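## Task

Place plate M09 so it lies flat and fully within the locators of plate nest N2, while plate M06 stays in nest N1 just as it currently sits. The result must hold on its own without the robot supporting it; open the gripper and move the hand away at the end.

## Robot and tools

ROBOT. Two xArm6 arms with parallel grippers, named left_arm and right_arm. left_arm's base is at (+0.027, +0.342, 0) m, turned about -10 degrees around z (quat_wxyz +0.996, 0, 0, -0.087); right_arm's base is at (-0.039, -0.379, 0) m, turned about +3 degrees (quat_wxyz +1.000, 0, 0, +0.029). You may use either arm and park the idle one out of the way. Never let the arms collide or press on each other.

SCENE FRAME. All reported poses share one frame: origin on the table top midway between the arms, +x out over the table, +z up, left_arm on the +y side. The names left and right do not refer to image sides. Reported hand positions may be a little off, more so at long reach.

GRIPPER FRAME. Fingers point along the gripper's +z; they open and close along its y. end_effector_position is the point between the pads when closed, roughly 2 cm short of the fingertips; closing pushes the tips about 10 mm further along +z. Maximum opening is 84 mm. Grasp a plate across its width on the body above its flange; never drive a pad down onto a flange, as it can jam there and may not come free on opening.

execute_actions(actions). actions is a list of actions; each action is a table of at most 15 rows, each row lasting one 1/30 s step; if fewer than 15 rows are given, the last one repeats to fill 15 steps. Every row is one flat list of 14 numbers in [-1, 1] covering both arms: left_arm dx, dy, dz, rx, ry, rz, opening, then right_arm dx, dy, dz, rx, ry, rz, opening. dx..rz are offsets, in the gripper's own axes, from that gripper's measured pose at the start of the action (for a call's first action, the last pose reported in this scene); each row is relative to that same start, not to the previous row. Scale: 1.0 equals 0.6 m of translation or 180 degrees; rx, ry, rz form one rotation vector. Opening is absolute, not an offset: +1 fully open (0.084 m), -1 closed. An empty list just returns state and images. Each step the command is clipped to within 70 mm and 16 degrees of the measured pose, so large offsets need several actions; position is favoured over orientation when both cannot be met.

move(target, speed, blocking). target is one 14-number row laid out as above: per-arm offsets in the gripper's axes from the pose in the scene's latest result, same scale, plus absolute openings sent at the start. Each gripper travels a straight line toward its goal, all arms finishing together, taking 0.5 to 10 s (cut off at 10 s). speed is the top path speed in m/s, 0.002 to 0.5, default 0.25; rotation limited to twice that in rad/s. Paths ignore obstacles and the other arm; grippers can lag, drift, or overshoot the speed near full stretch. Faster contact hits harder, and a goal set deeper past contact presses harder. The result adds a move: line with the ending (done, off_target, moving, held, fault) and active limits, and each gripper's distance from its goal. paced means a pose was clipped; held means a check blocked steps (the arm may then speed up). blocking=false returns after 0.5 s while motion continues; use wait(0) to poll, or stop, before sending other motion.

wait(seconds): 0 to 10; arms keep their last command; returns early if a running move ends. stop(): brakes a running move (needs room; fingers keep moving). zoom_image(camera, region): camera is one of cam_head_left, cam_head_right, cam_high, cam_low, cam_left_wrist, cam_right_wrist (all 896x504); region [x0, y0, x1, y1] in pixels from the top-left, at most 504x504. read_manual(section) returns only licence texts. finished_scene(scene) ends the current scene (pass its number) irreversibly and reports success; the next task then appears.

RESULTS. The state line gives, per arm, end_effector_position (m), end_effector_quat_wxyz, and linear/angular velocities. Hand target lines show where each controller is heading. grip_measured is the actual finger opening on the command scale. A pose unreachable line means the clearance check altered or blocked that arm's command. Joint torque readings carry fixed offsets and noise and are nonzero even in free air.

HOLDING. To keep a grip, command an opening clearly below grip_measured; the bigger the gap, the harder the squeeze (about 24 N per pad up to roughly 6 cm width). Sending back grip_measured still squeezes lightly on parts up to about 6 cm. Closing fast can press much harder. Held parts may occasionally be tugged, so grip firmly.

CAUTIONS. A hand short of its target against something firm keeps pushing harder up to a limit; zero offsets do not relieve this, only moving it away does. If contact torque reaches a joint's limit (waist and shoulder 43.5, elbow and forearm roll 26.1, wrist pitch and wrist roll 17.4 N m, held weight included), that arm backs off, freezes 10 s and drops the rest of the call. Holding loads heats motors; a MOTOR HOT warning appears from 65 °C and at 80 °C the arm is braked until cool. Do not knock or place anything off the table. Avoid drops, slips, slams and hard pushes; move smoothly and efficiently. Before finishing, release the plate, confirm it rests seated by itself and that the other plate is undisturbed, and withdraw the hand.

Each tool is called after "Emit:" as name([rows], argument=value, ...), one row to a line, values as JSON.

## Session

Emit:
execute_actions(actions=[])

Scene clock: 0.00 s.
left_arm: end_effector_position=(+0.3510, +0.5513, +0.2600) grip_measured=+1.00 end_effector_quat_wxyz=(+0.088, +0.598, -0.274, +0.748) end_effector_velocity=(-0.000, +0.000, -0.000) end_effector_angular_velocity=(-0.001, +0.001, +0.002) | right_arm: end_effector_position=(+0.3598, -0.3555, +0.2500) grip_measured=+1.00 end_effector_quat_wxyz=(+0.001, +1.000, +0.029, +0.000) end_effector_velocity=(-0.000, +0.000, +0.000) end_effector_angular_velocity=(-0.000, +0.000, +0.000)
Joint positions: left_arm=[ 1.484  0.092 -0.63  -1.393  1.832  2.92   0.084] | right_arm=[ 0.003 -0.267 -0.927 -0.002  1.193  0.002  0.084]
Joint velocities: left_arm=[ 0.001  0.001  0.001 -0.    -0.001 -0.     0.   ] | right_arm=[ 0. -0. -0. -0.  0.  0. -0.]
Joint torques (N m, as the arm reports them, + toward a larger angle): no reading
Hand target (left_arm): +0.351, +0.551, +0.260; +0.088, +0.598, -0.274, +0.748
Hand target (right_arm): +0.360, -0.355, +0.250; +0.001, +1.000, +0.029, +0.000

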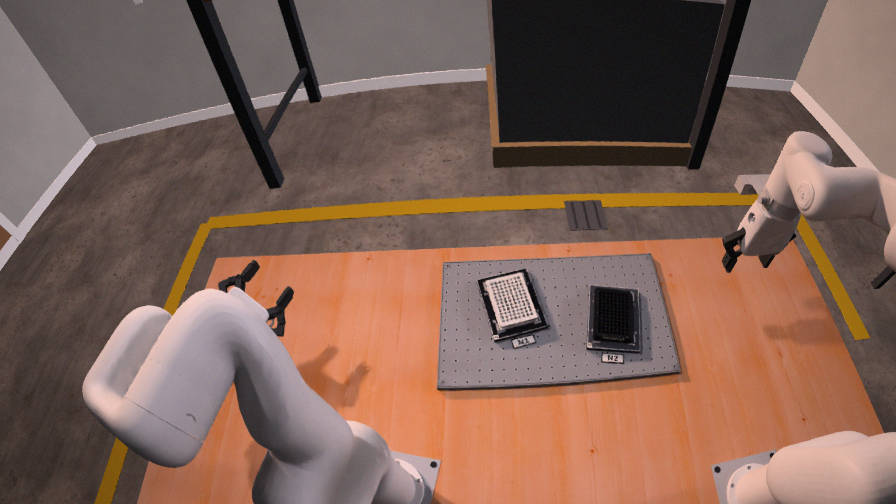

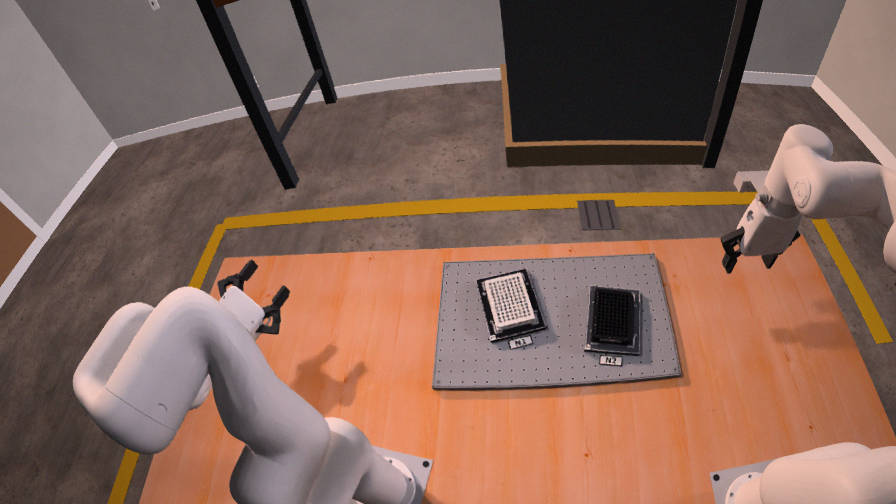

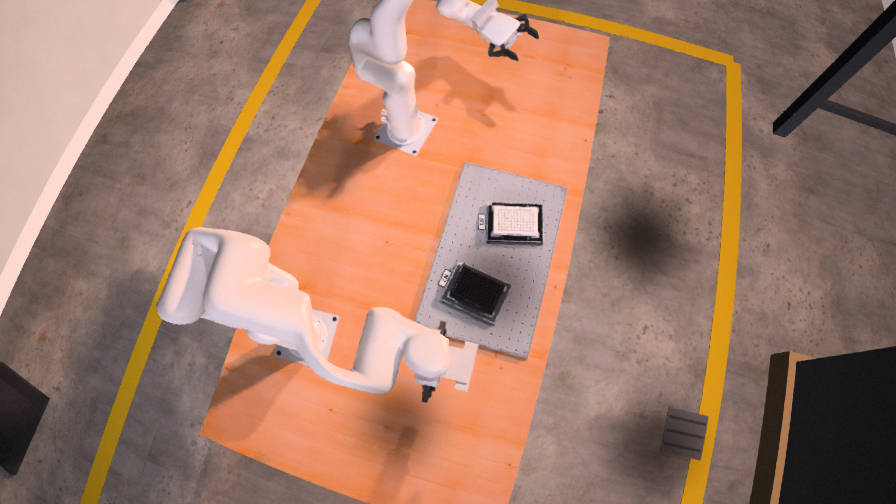

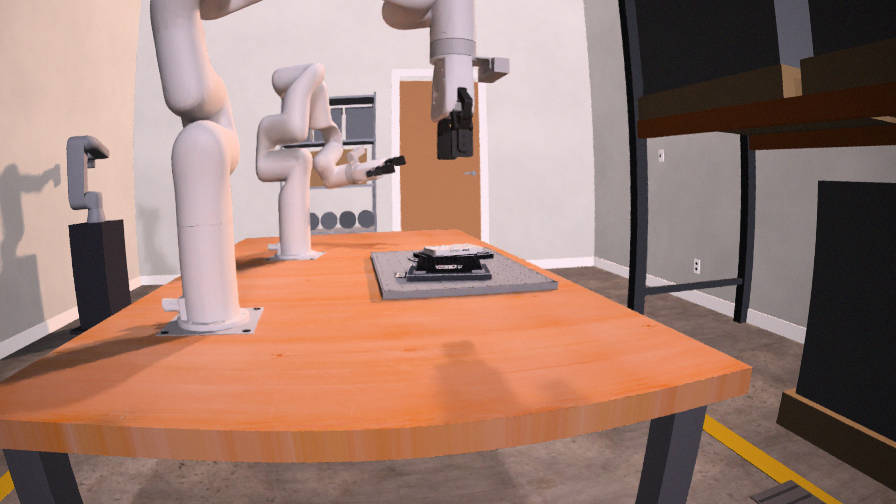

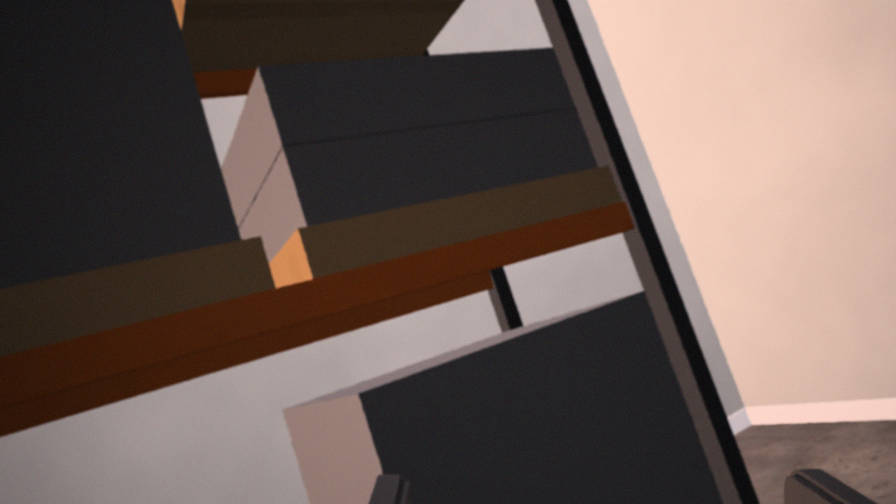

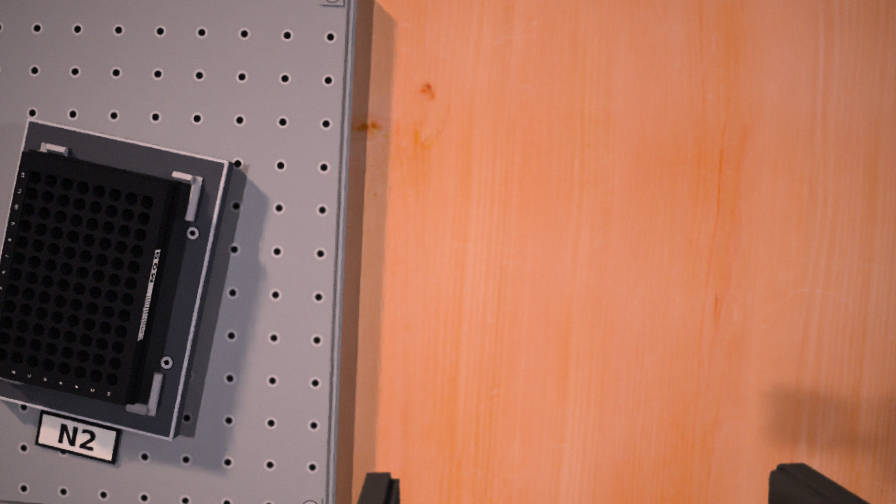

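Emit:
move(target=[0,0,0,0,0,0,1,-0.02,-0.37,0.06,0,0,0.061,1])

Scene clock: 5.23 s.
left_arm: end_effector_position=(+0.3510, +0.5513, +0.2600) grip_measured=+1.00 end_effector_quat_wxyz=(+0.088, +0.598, -0.274, +0.748) end_effector_velocity=(-0.000, +0.000, +0.000) end_effector_angular_velocity=(-0.000, -0.001, +0.000) | right_arm: end_effector_position=(+0.3348, -0.1345, +0.2145) grip_measured=+1.00 end_effector_quat_wxyz=(-0.001, +0.998, -0.067, +0.000) end_effector_velocity=(-0.001, +0.001, -0.001) end_effector_angular_velocity=(-0.001, +0.002, -0.001)
Joint positions: left_arm=[ 1.484  0.092 -0.63  -1.393  1.832  2.92   0.084] | right_arm=[ 0.522 -0.08  -1.012  0.001  1.09   0.712  0.084]
Joint velocities: left_arm=[ 0.     0.    -0.001 -0.     0.001 -0.    -0.   ] | right_arm=[ 0.003  0.002 -0.001 -0.     0.001  0.004 -0.   ]
Joint torques (N m, as the arm reports them, + toward a larger angle): left_arm=[  1.15 -22.84  -8.98  -2.12   2.17   0.24] | right_arm=[ -0.26 -12.25 -14.55  -0.7   -1.83   0.12]
Hand target (left_arm): +0.351, +0.551, +0.260; +0.088, +0.598, -0.274, +0.748
Hand target (right_arm): +0.335, -0.134, +0.214; -0.000, +0.998, -0.066, +0.000
Off the commanded pose (left_arm): 0.000 m, 0 deg.
Off the commanded pose (right_arm): 0.001 m, 0 deg.
move: done

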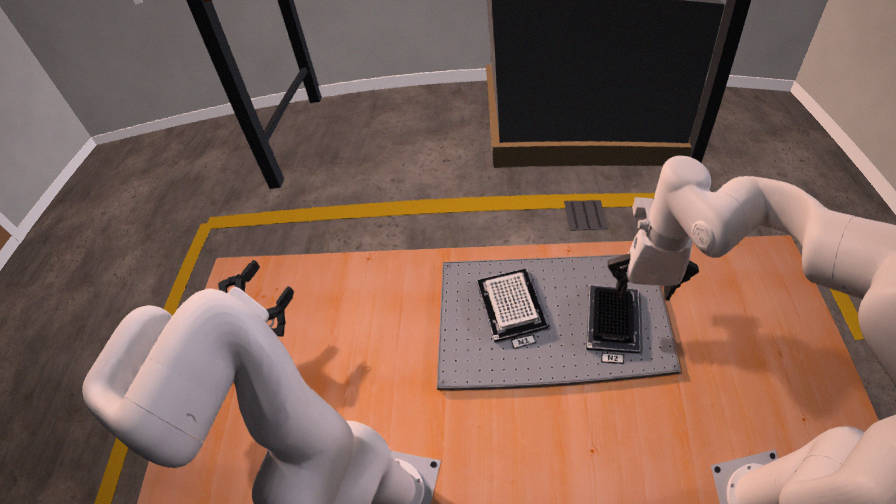

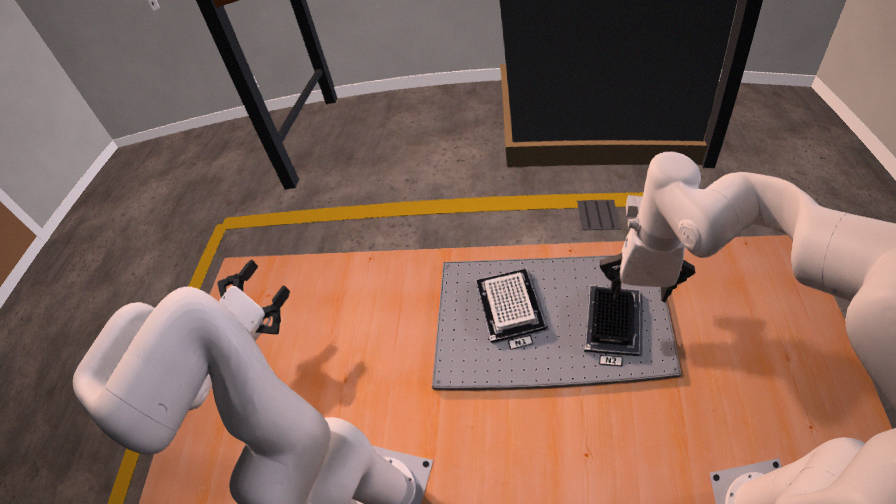

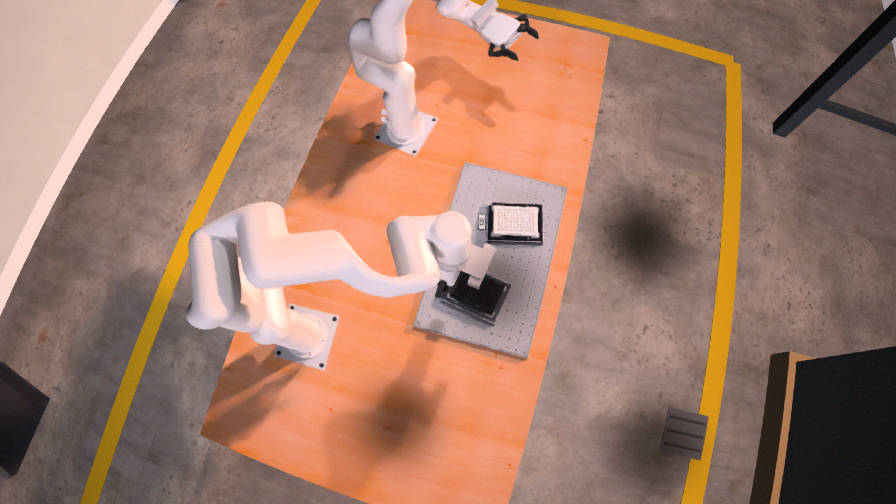

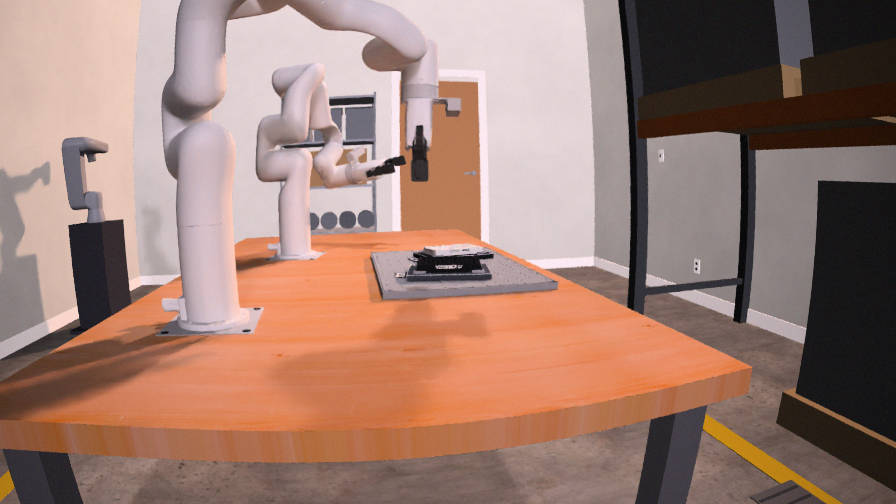

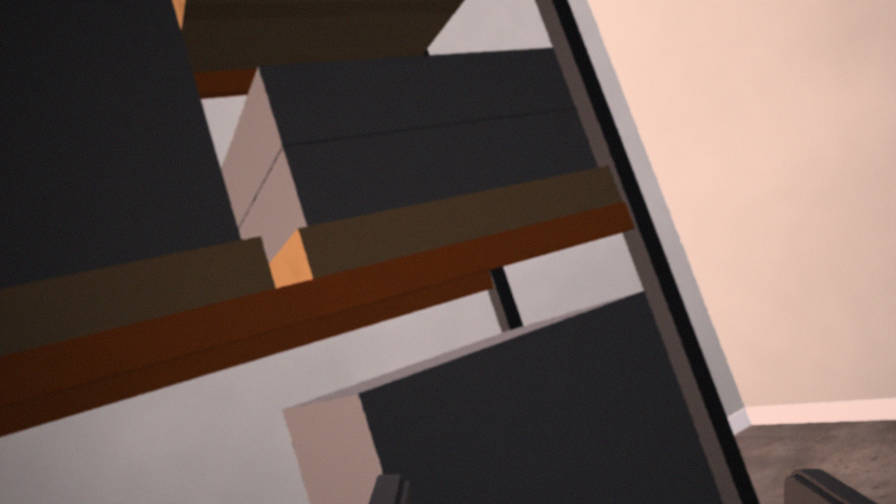

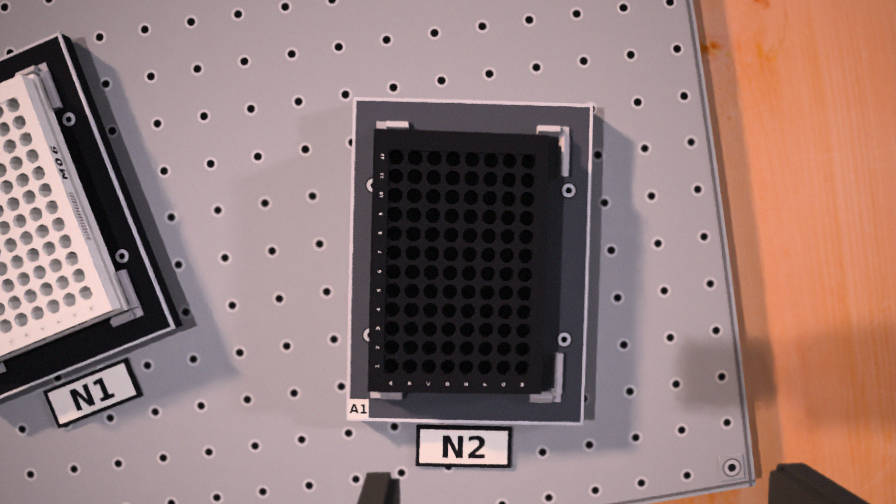

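Emit:
move(target=[0,0,0,0,0,0,1,0.105,-0.046,0.24,0,0,0.008,1], speed=0.15)

Scene clock: 13.00 s.
left_arm: end_effector_position=(+0.3510, +0.5513, +0.2600) grip_measured=+1.00 end_effector_quat_wxyz=(+0.088, +0.598, -0.274, +0.748) end_effector_velocity=(+0.000, +0.001, +0.000) end_effector_angular_velocity=(-0.002, -0.000, +0.002) | right_arm: end_effector_position=(+0.4010, -0.1150, +0.0709) grip_measured=+1.00 end_effector_quat_wxyz=(-0.001, +0.997, -0.079, +0.001) end_effector_velocity=(-0.003, -0.002, -0.005) end_effector_angular_velocity=(-0.006, +0.009, +0.001)
Joint positions: left_arm=[ 1.484  0.092 -0.63  -1.393  1.832  2.92   0.084] | right_arm=[ 0.483  0.338 -1.096  0.001  0.755  0.697  0.084]
Joint velocities: left_arm=[ 0.001  0.001 -0.001 -0.002  0.    -0.002 -0.   ] | right_arm=[-0.     0.006  0.004 -0.     0.    -0.001  0.   ]
Joint torques (N m, as the arm reports them, + toward a larger angle): left_arm=[  0.79 -22.66  -9.34  -1.89   2.29   0.27] | right_arm=[ -0.29 -16.8  -13.34  -0.72  -1.97   0.2 ]
Hand target (left_arm): +0.351, +0.551, +0.260; +0.088, +0.598, -0.274, +0.748
Hand target (right_arm): +0.401, -0.115, +0.070; -0.001, +0.997, -0.079, +0.000
Off the commanded pose (left_arm): 0.000 m, 0 deg.
Off the commanded pose (right_arm): 0.001 m, 0 deg.
move: done

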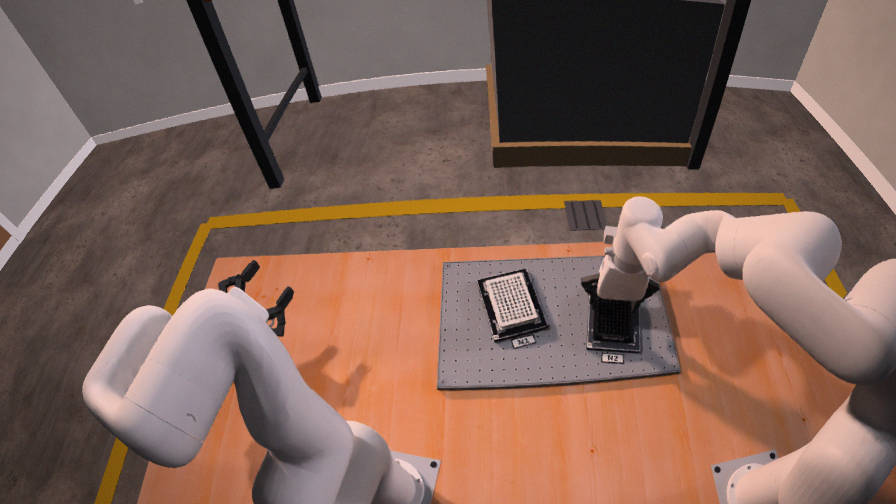

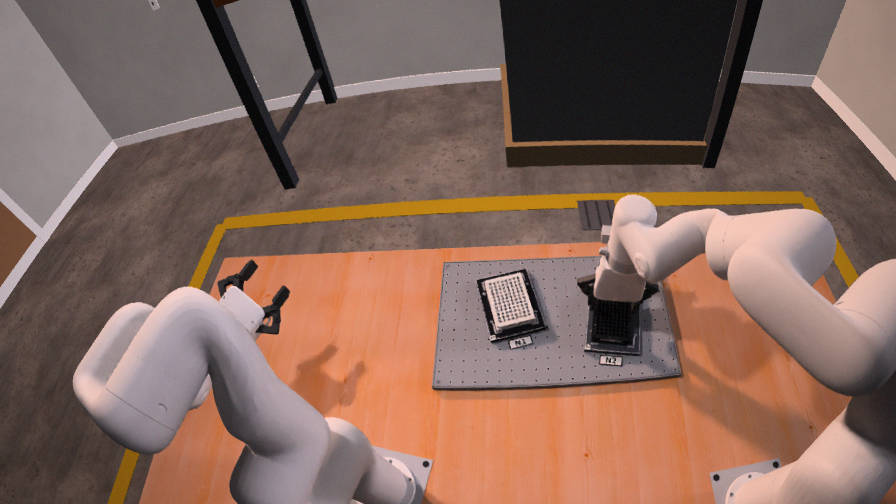

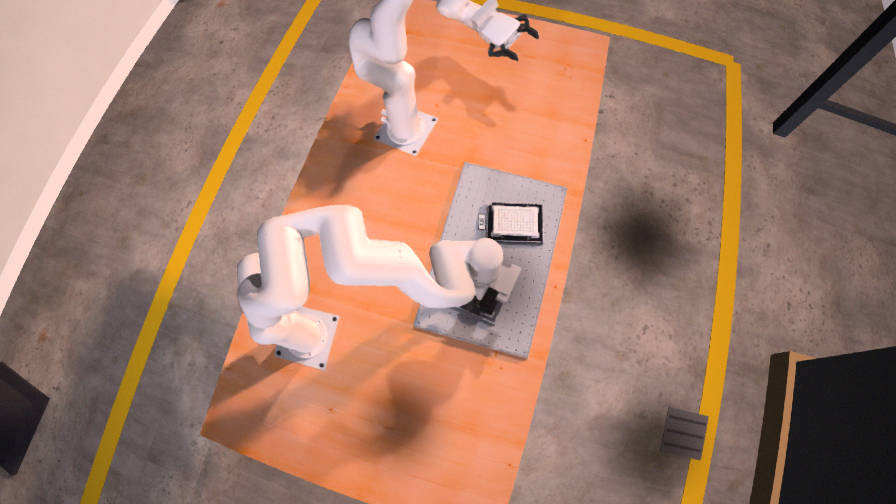

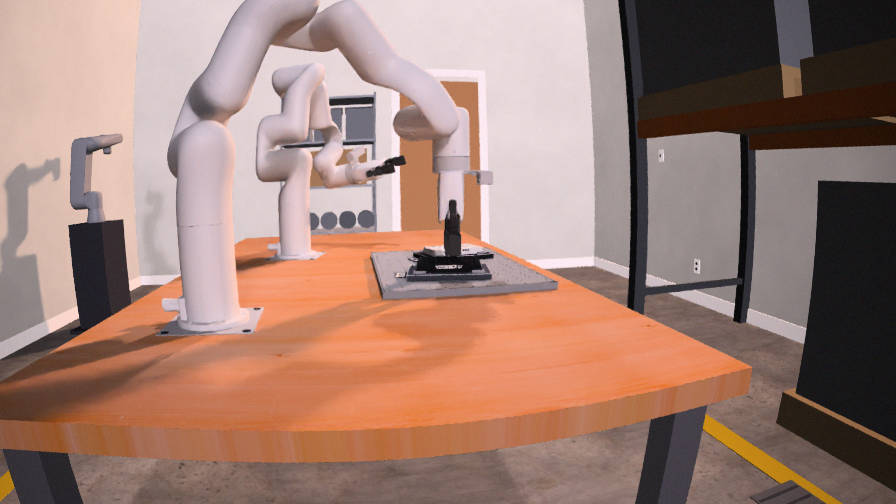

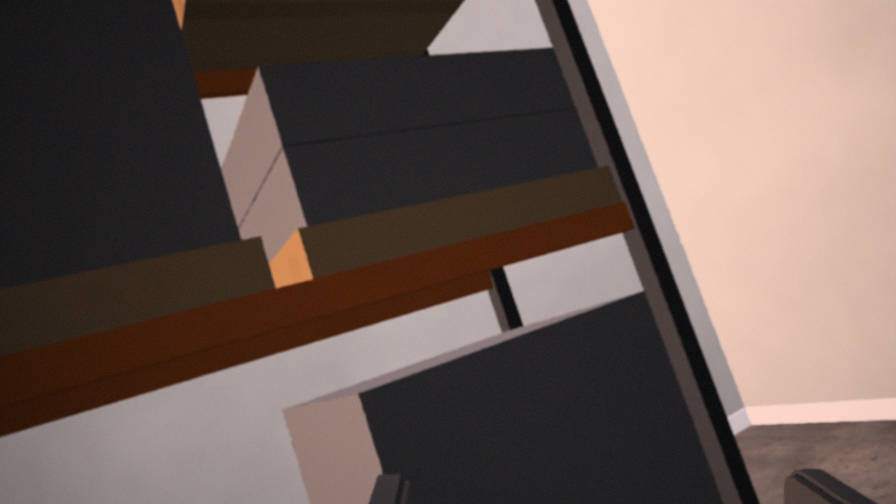

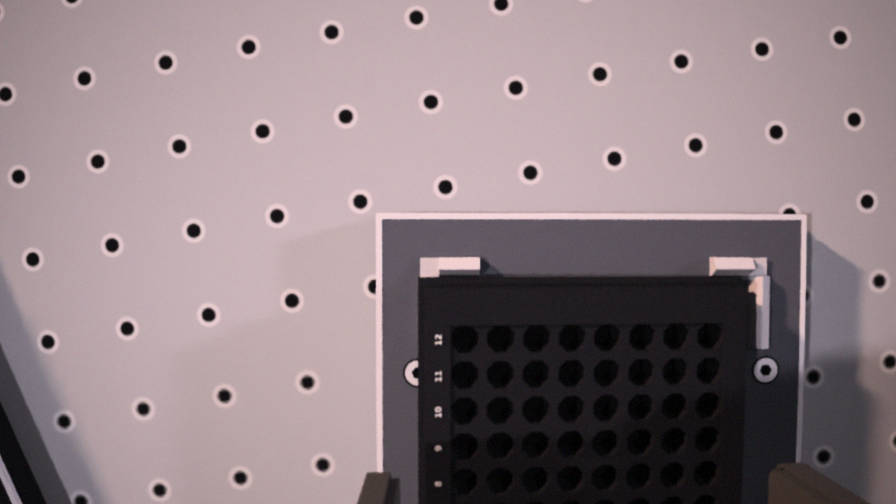

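Emit:
move(target=[0,0,0,0,0,0,1,0,0.0075,0.025,0,0,0,1], speed=0.03)

Emit:
zoom_image(camera="cam_right_wrist", region=[340, 250, 844, 504])

Emit:
zoom_image(camera="cam_low", region=[400, 220, 500, 290])

Scene clock: 19.97 s.
left_arm: end_effector_position=(+0.3510, +0.5513, +0.2600) grip_measured=+1.00 end_effector_quat_wxyz=(+0.088, +0.598, -0.274, +0.748) end_effector_velocity=(+0.000, +0.000, -0.000) end_effector_angular_velocity=(-0.001, +0.001, -0.000) | right_arm: end_effector_position=(+0.4003, -0.1193, +0.0559) grip_measured=+1.00 end_effector_quat_wxyz=(-0.001, +0.997, -0.079, +0.001) end_effector_velocity=(+0.002, +0.002, +0.003) end_effector_angular_velocity=(+0.005, -0.008, +0.001)
Joint positions: left_arm=[ 1.484  0.092 -0.63  -1.393  1.832  2.92   0.084] | right_arm=[ 0.476  0.36  -1.077  0.001  0.714  0.69   0.084]
Joint velocities: left_arm=[-0.001  0.    -0.    -0.    -0.001 -0.002 -0.   ] | right_arm=[ 0.001 -0.003 -0.003  0.    -0.003  0.     0.   ]
Joint torques (N m, as the arm reports them, + toward a larger angle): left_arm=[  0.87 -23.03  -8.89  -1.87   2.08   0.13] | right_arm=[ -0.31 -17.09 -12.87  -0.71  -1.9    0.12]
Hand target (left_arm): +0.351, +0.551, +0.260; +0.088, +0.598, -0.274, +0.748
Hand target (right_arm): +0.400, -0.119, +0.056; -0.001, +0.997, -0.079, +0.001
Off the commanded pose (left_arm): 0.000 m, 0 deg.
Off the commanded pose (right_arm): 0.000 m, 0 deg.
move: done

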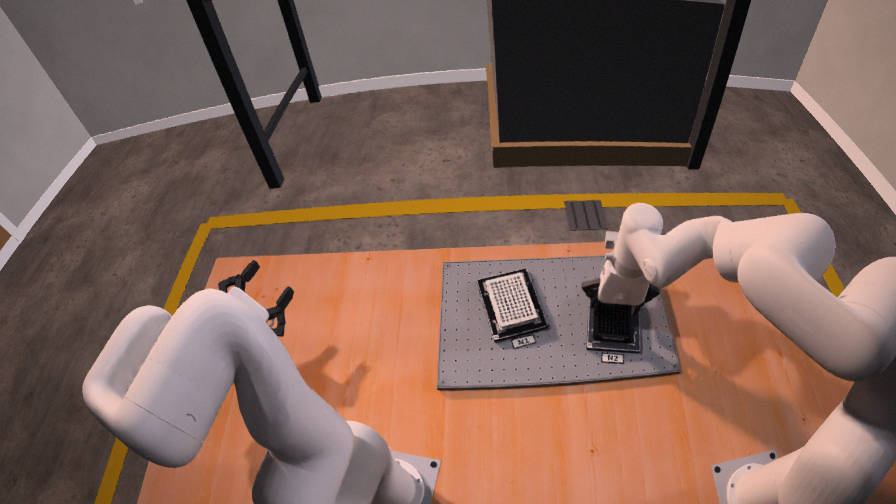

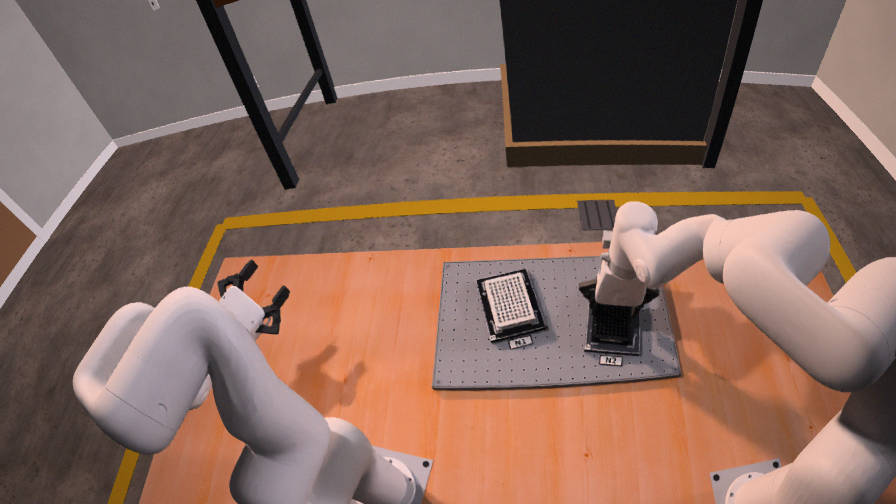

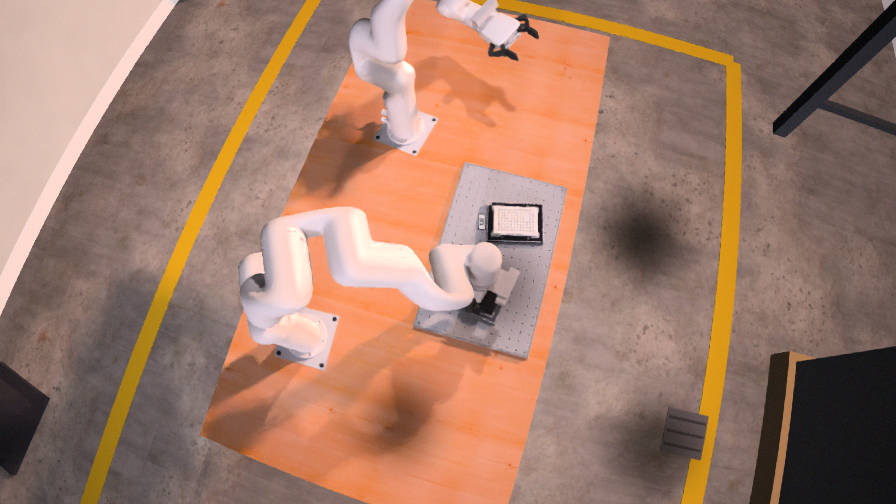

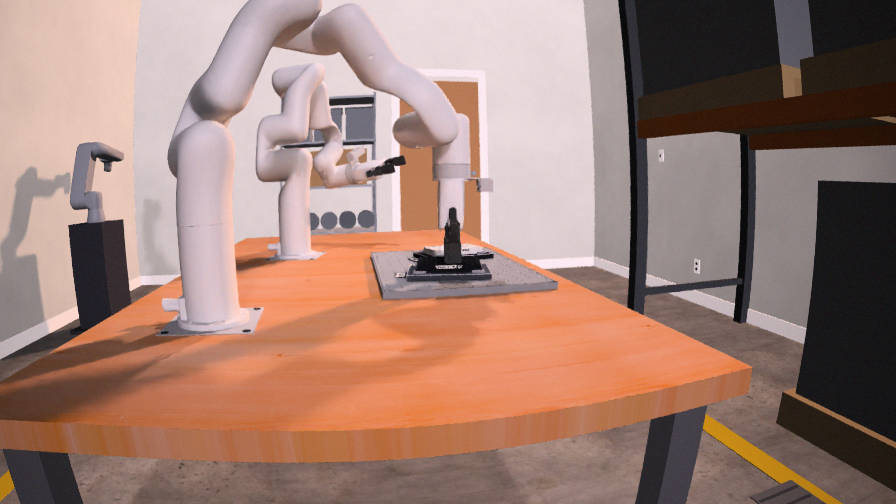

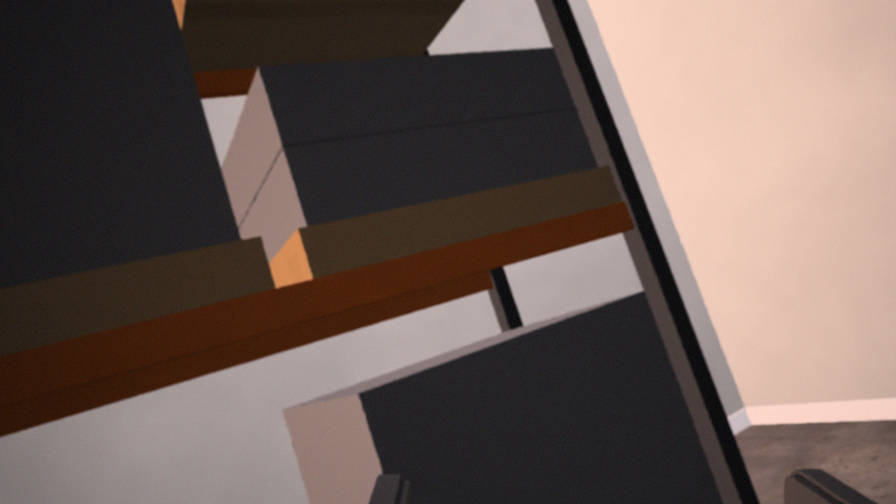

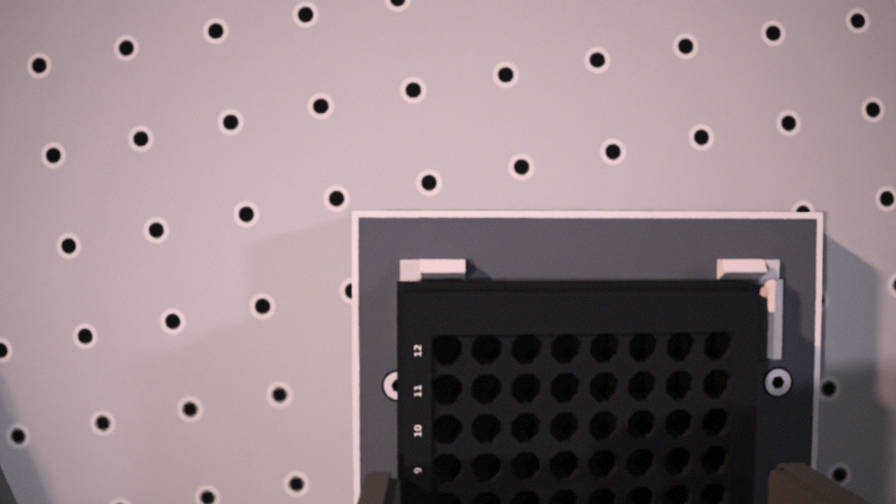

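Region (340, 250, 844, 504) of cam_right_wrist's 896x504 image, scaled by 1.000; it fills the top 254 rows of this view, and the rest is white.

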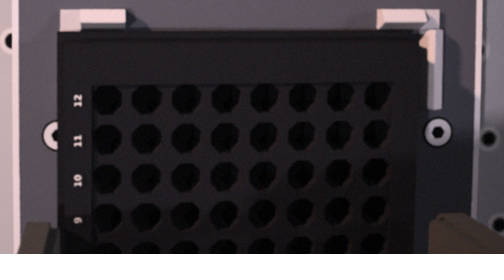

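Region (400, 220, 500, 290) of cam_low's 896x504 image, scaled by 5.040, with more detail than that image has; it fills the top 353 rows of this view, and the rest is white.

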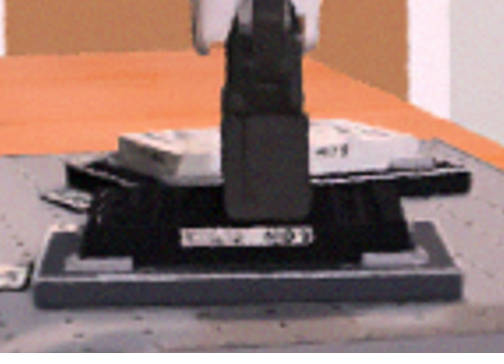

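Emit:
move(target=[0,0,0,0,0,0,1,0,0,0.017,0,0,0,1], speed=0.01)

Emit:
zoom_image(camera="cam_low", region=[400, 220, 500, 290])

Scene clock: 25.67 s.
left_arm: end_effector_position=(+0.3510, +0.5513, +0.2600) grip_measured=+1.00 end_effector_quat_wxyz=(+0.088, +0.598, -0.274, +0.748) end_effector_velocity=(+0.000, +0.001, +0.000) end_effector_angular_velocity=(+0.001, -0.000, +0.001) | right_arm: end_effector_position=(+0.4005, -0.1191, +0.0461) grip_measured=+1.00 end_effector_quat_wxyz=(-0.001, +0.997, -0.079, +0.001) end_effector_velocity=(-0.000, -0.000, -0.001) end_effector_angular_velocity=(-0.001, +0.001, -0.001)
Joint positions: left_arm=[ 1.484  0.092 -0.63  -1.393  1.832  2.92   0.084] | right_arm=[ 0.476  0.381 -1.074  0.001  0.69   0.69   0.084]
Joint velocities: left_arm=[ 0.     0.    -0.001 -0.001 -0.001 -0.    -0.   ] | right_arm=[-0.     0.001  0.001 -0.    -0.001  0.     0.   ]
Joint torques (N m, as the arm reports them, + toward a larger angle): left_arm=[  0.28 -22.78  -9.1   -1.77   2.17   0.04] | right_arm=[  0.01 -16.15 -12.19  -0.96  -1.98   0.16]
Hand target (left_arm): +0.351, +0.551, +0.260; +0.088, +0.598, -0.274, +0.748
Hand target (right_arm): +0.400, -0.119, +0.046; -0.001, +0.997, -0.079, +0.001
Off the commanded pose (left_arm): 0.000 m, 0 deg.
Off the commanded pose (right_arm): 0.000 m, 0 deg.
move: done

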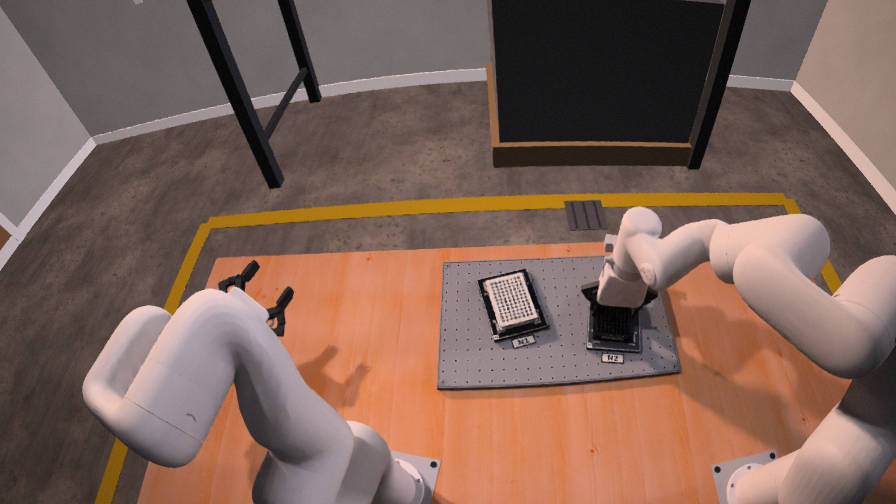

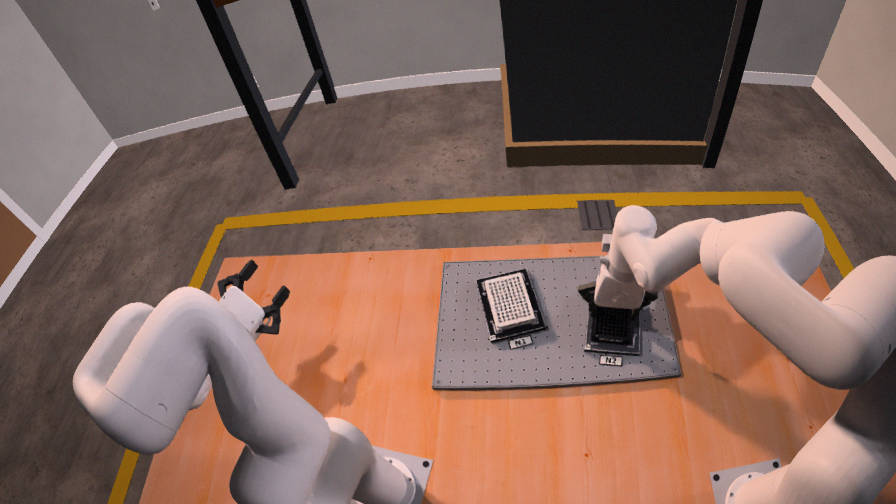

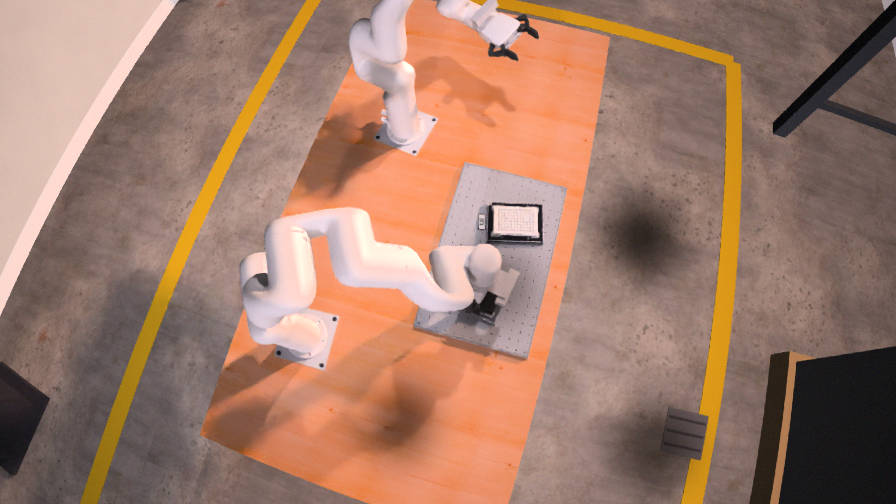

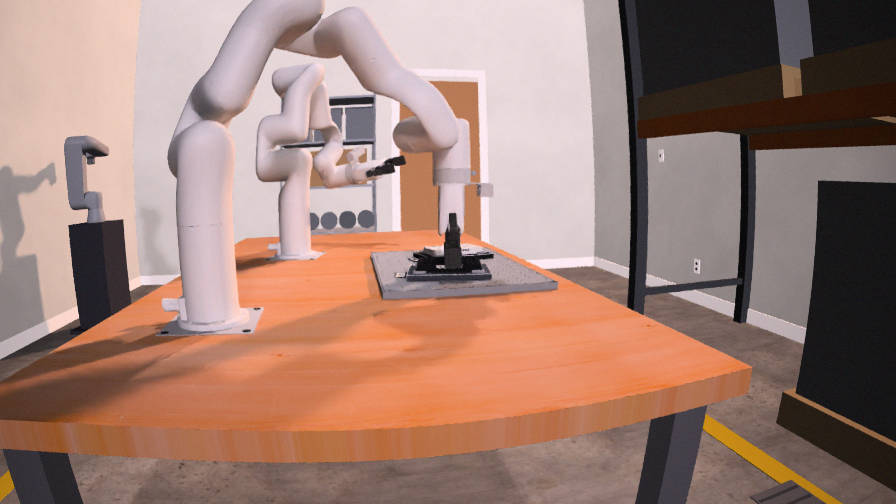

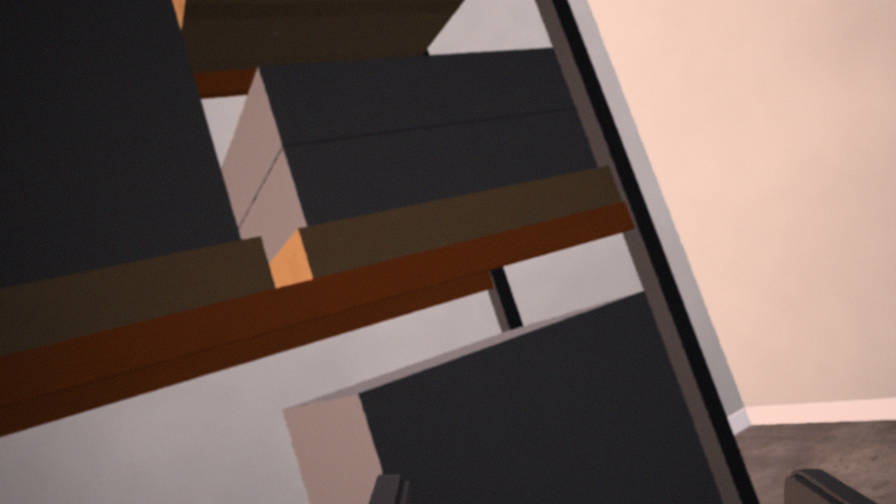

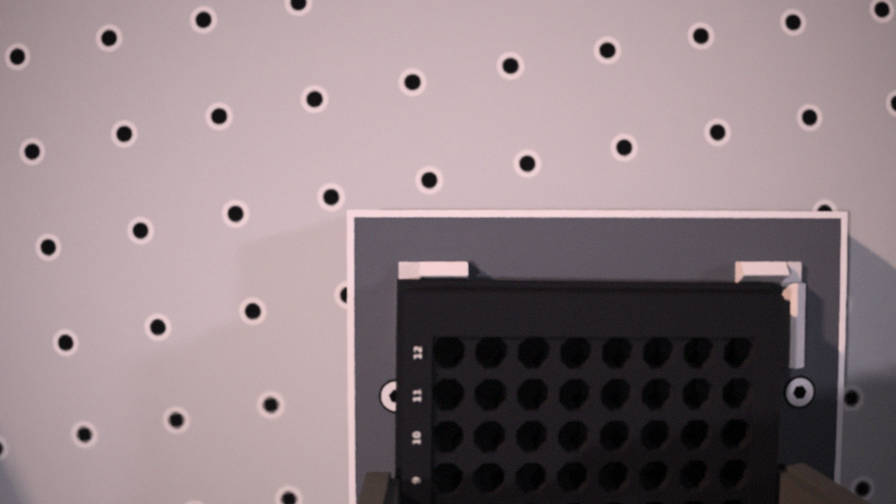

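Region (400, 220, 500, 290) of cam_low's 896x504 image, scaled by 5.040, with more detail than that image has; it fills the top 353 rows of this view, and the rest is white.

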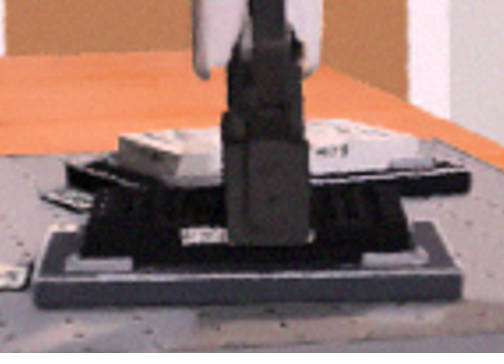

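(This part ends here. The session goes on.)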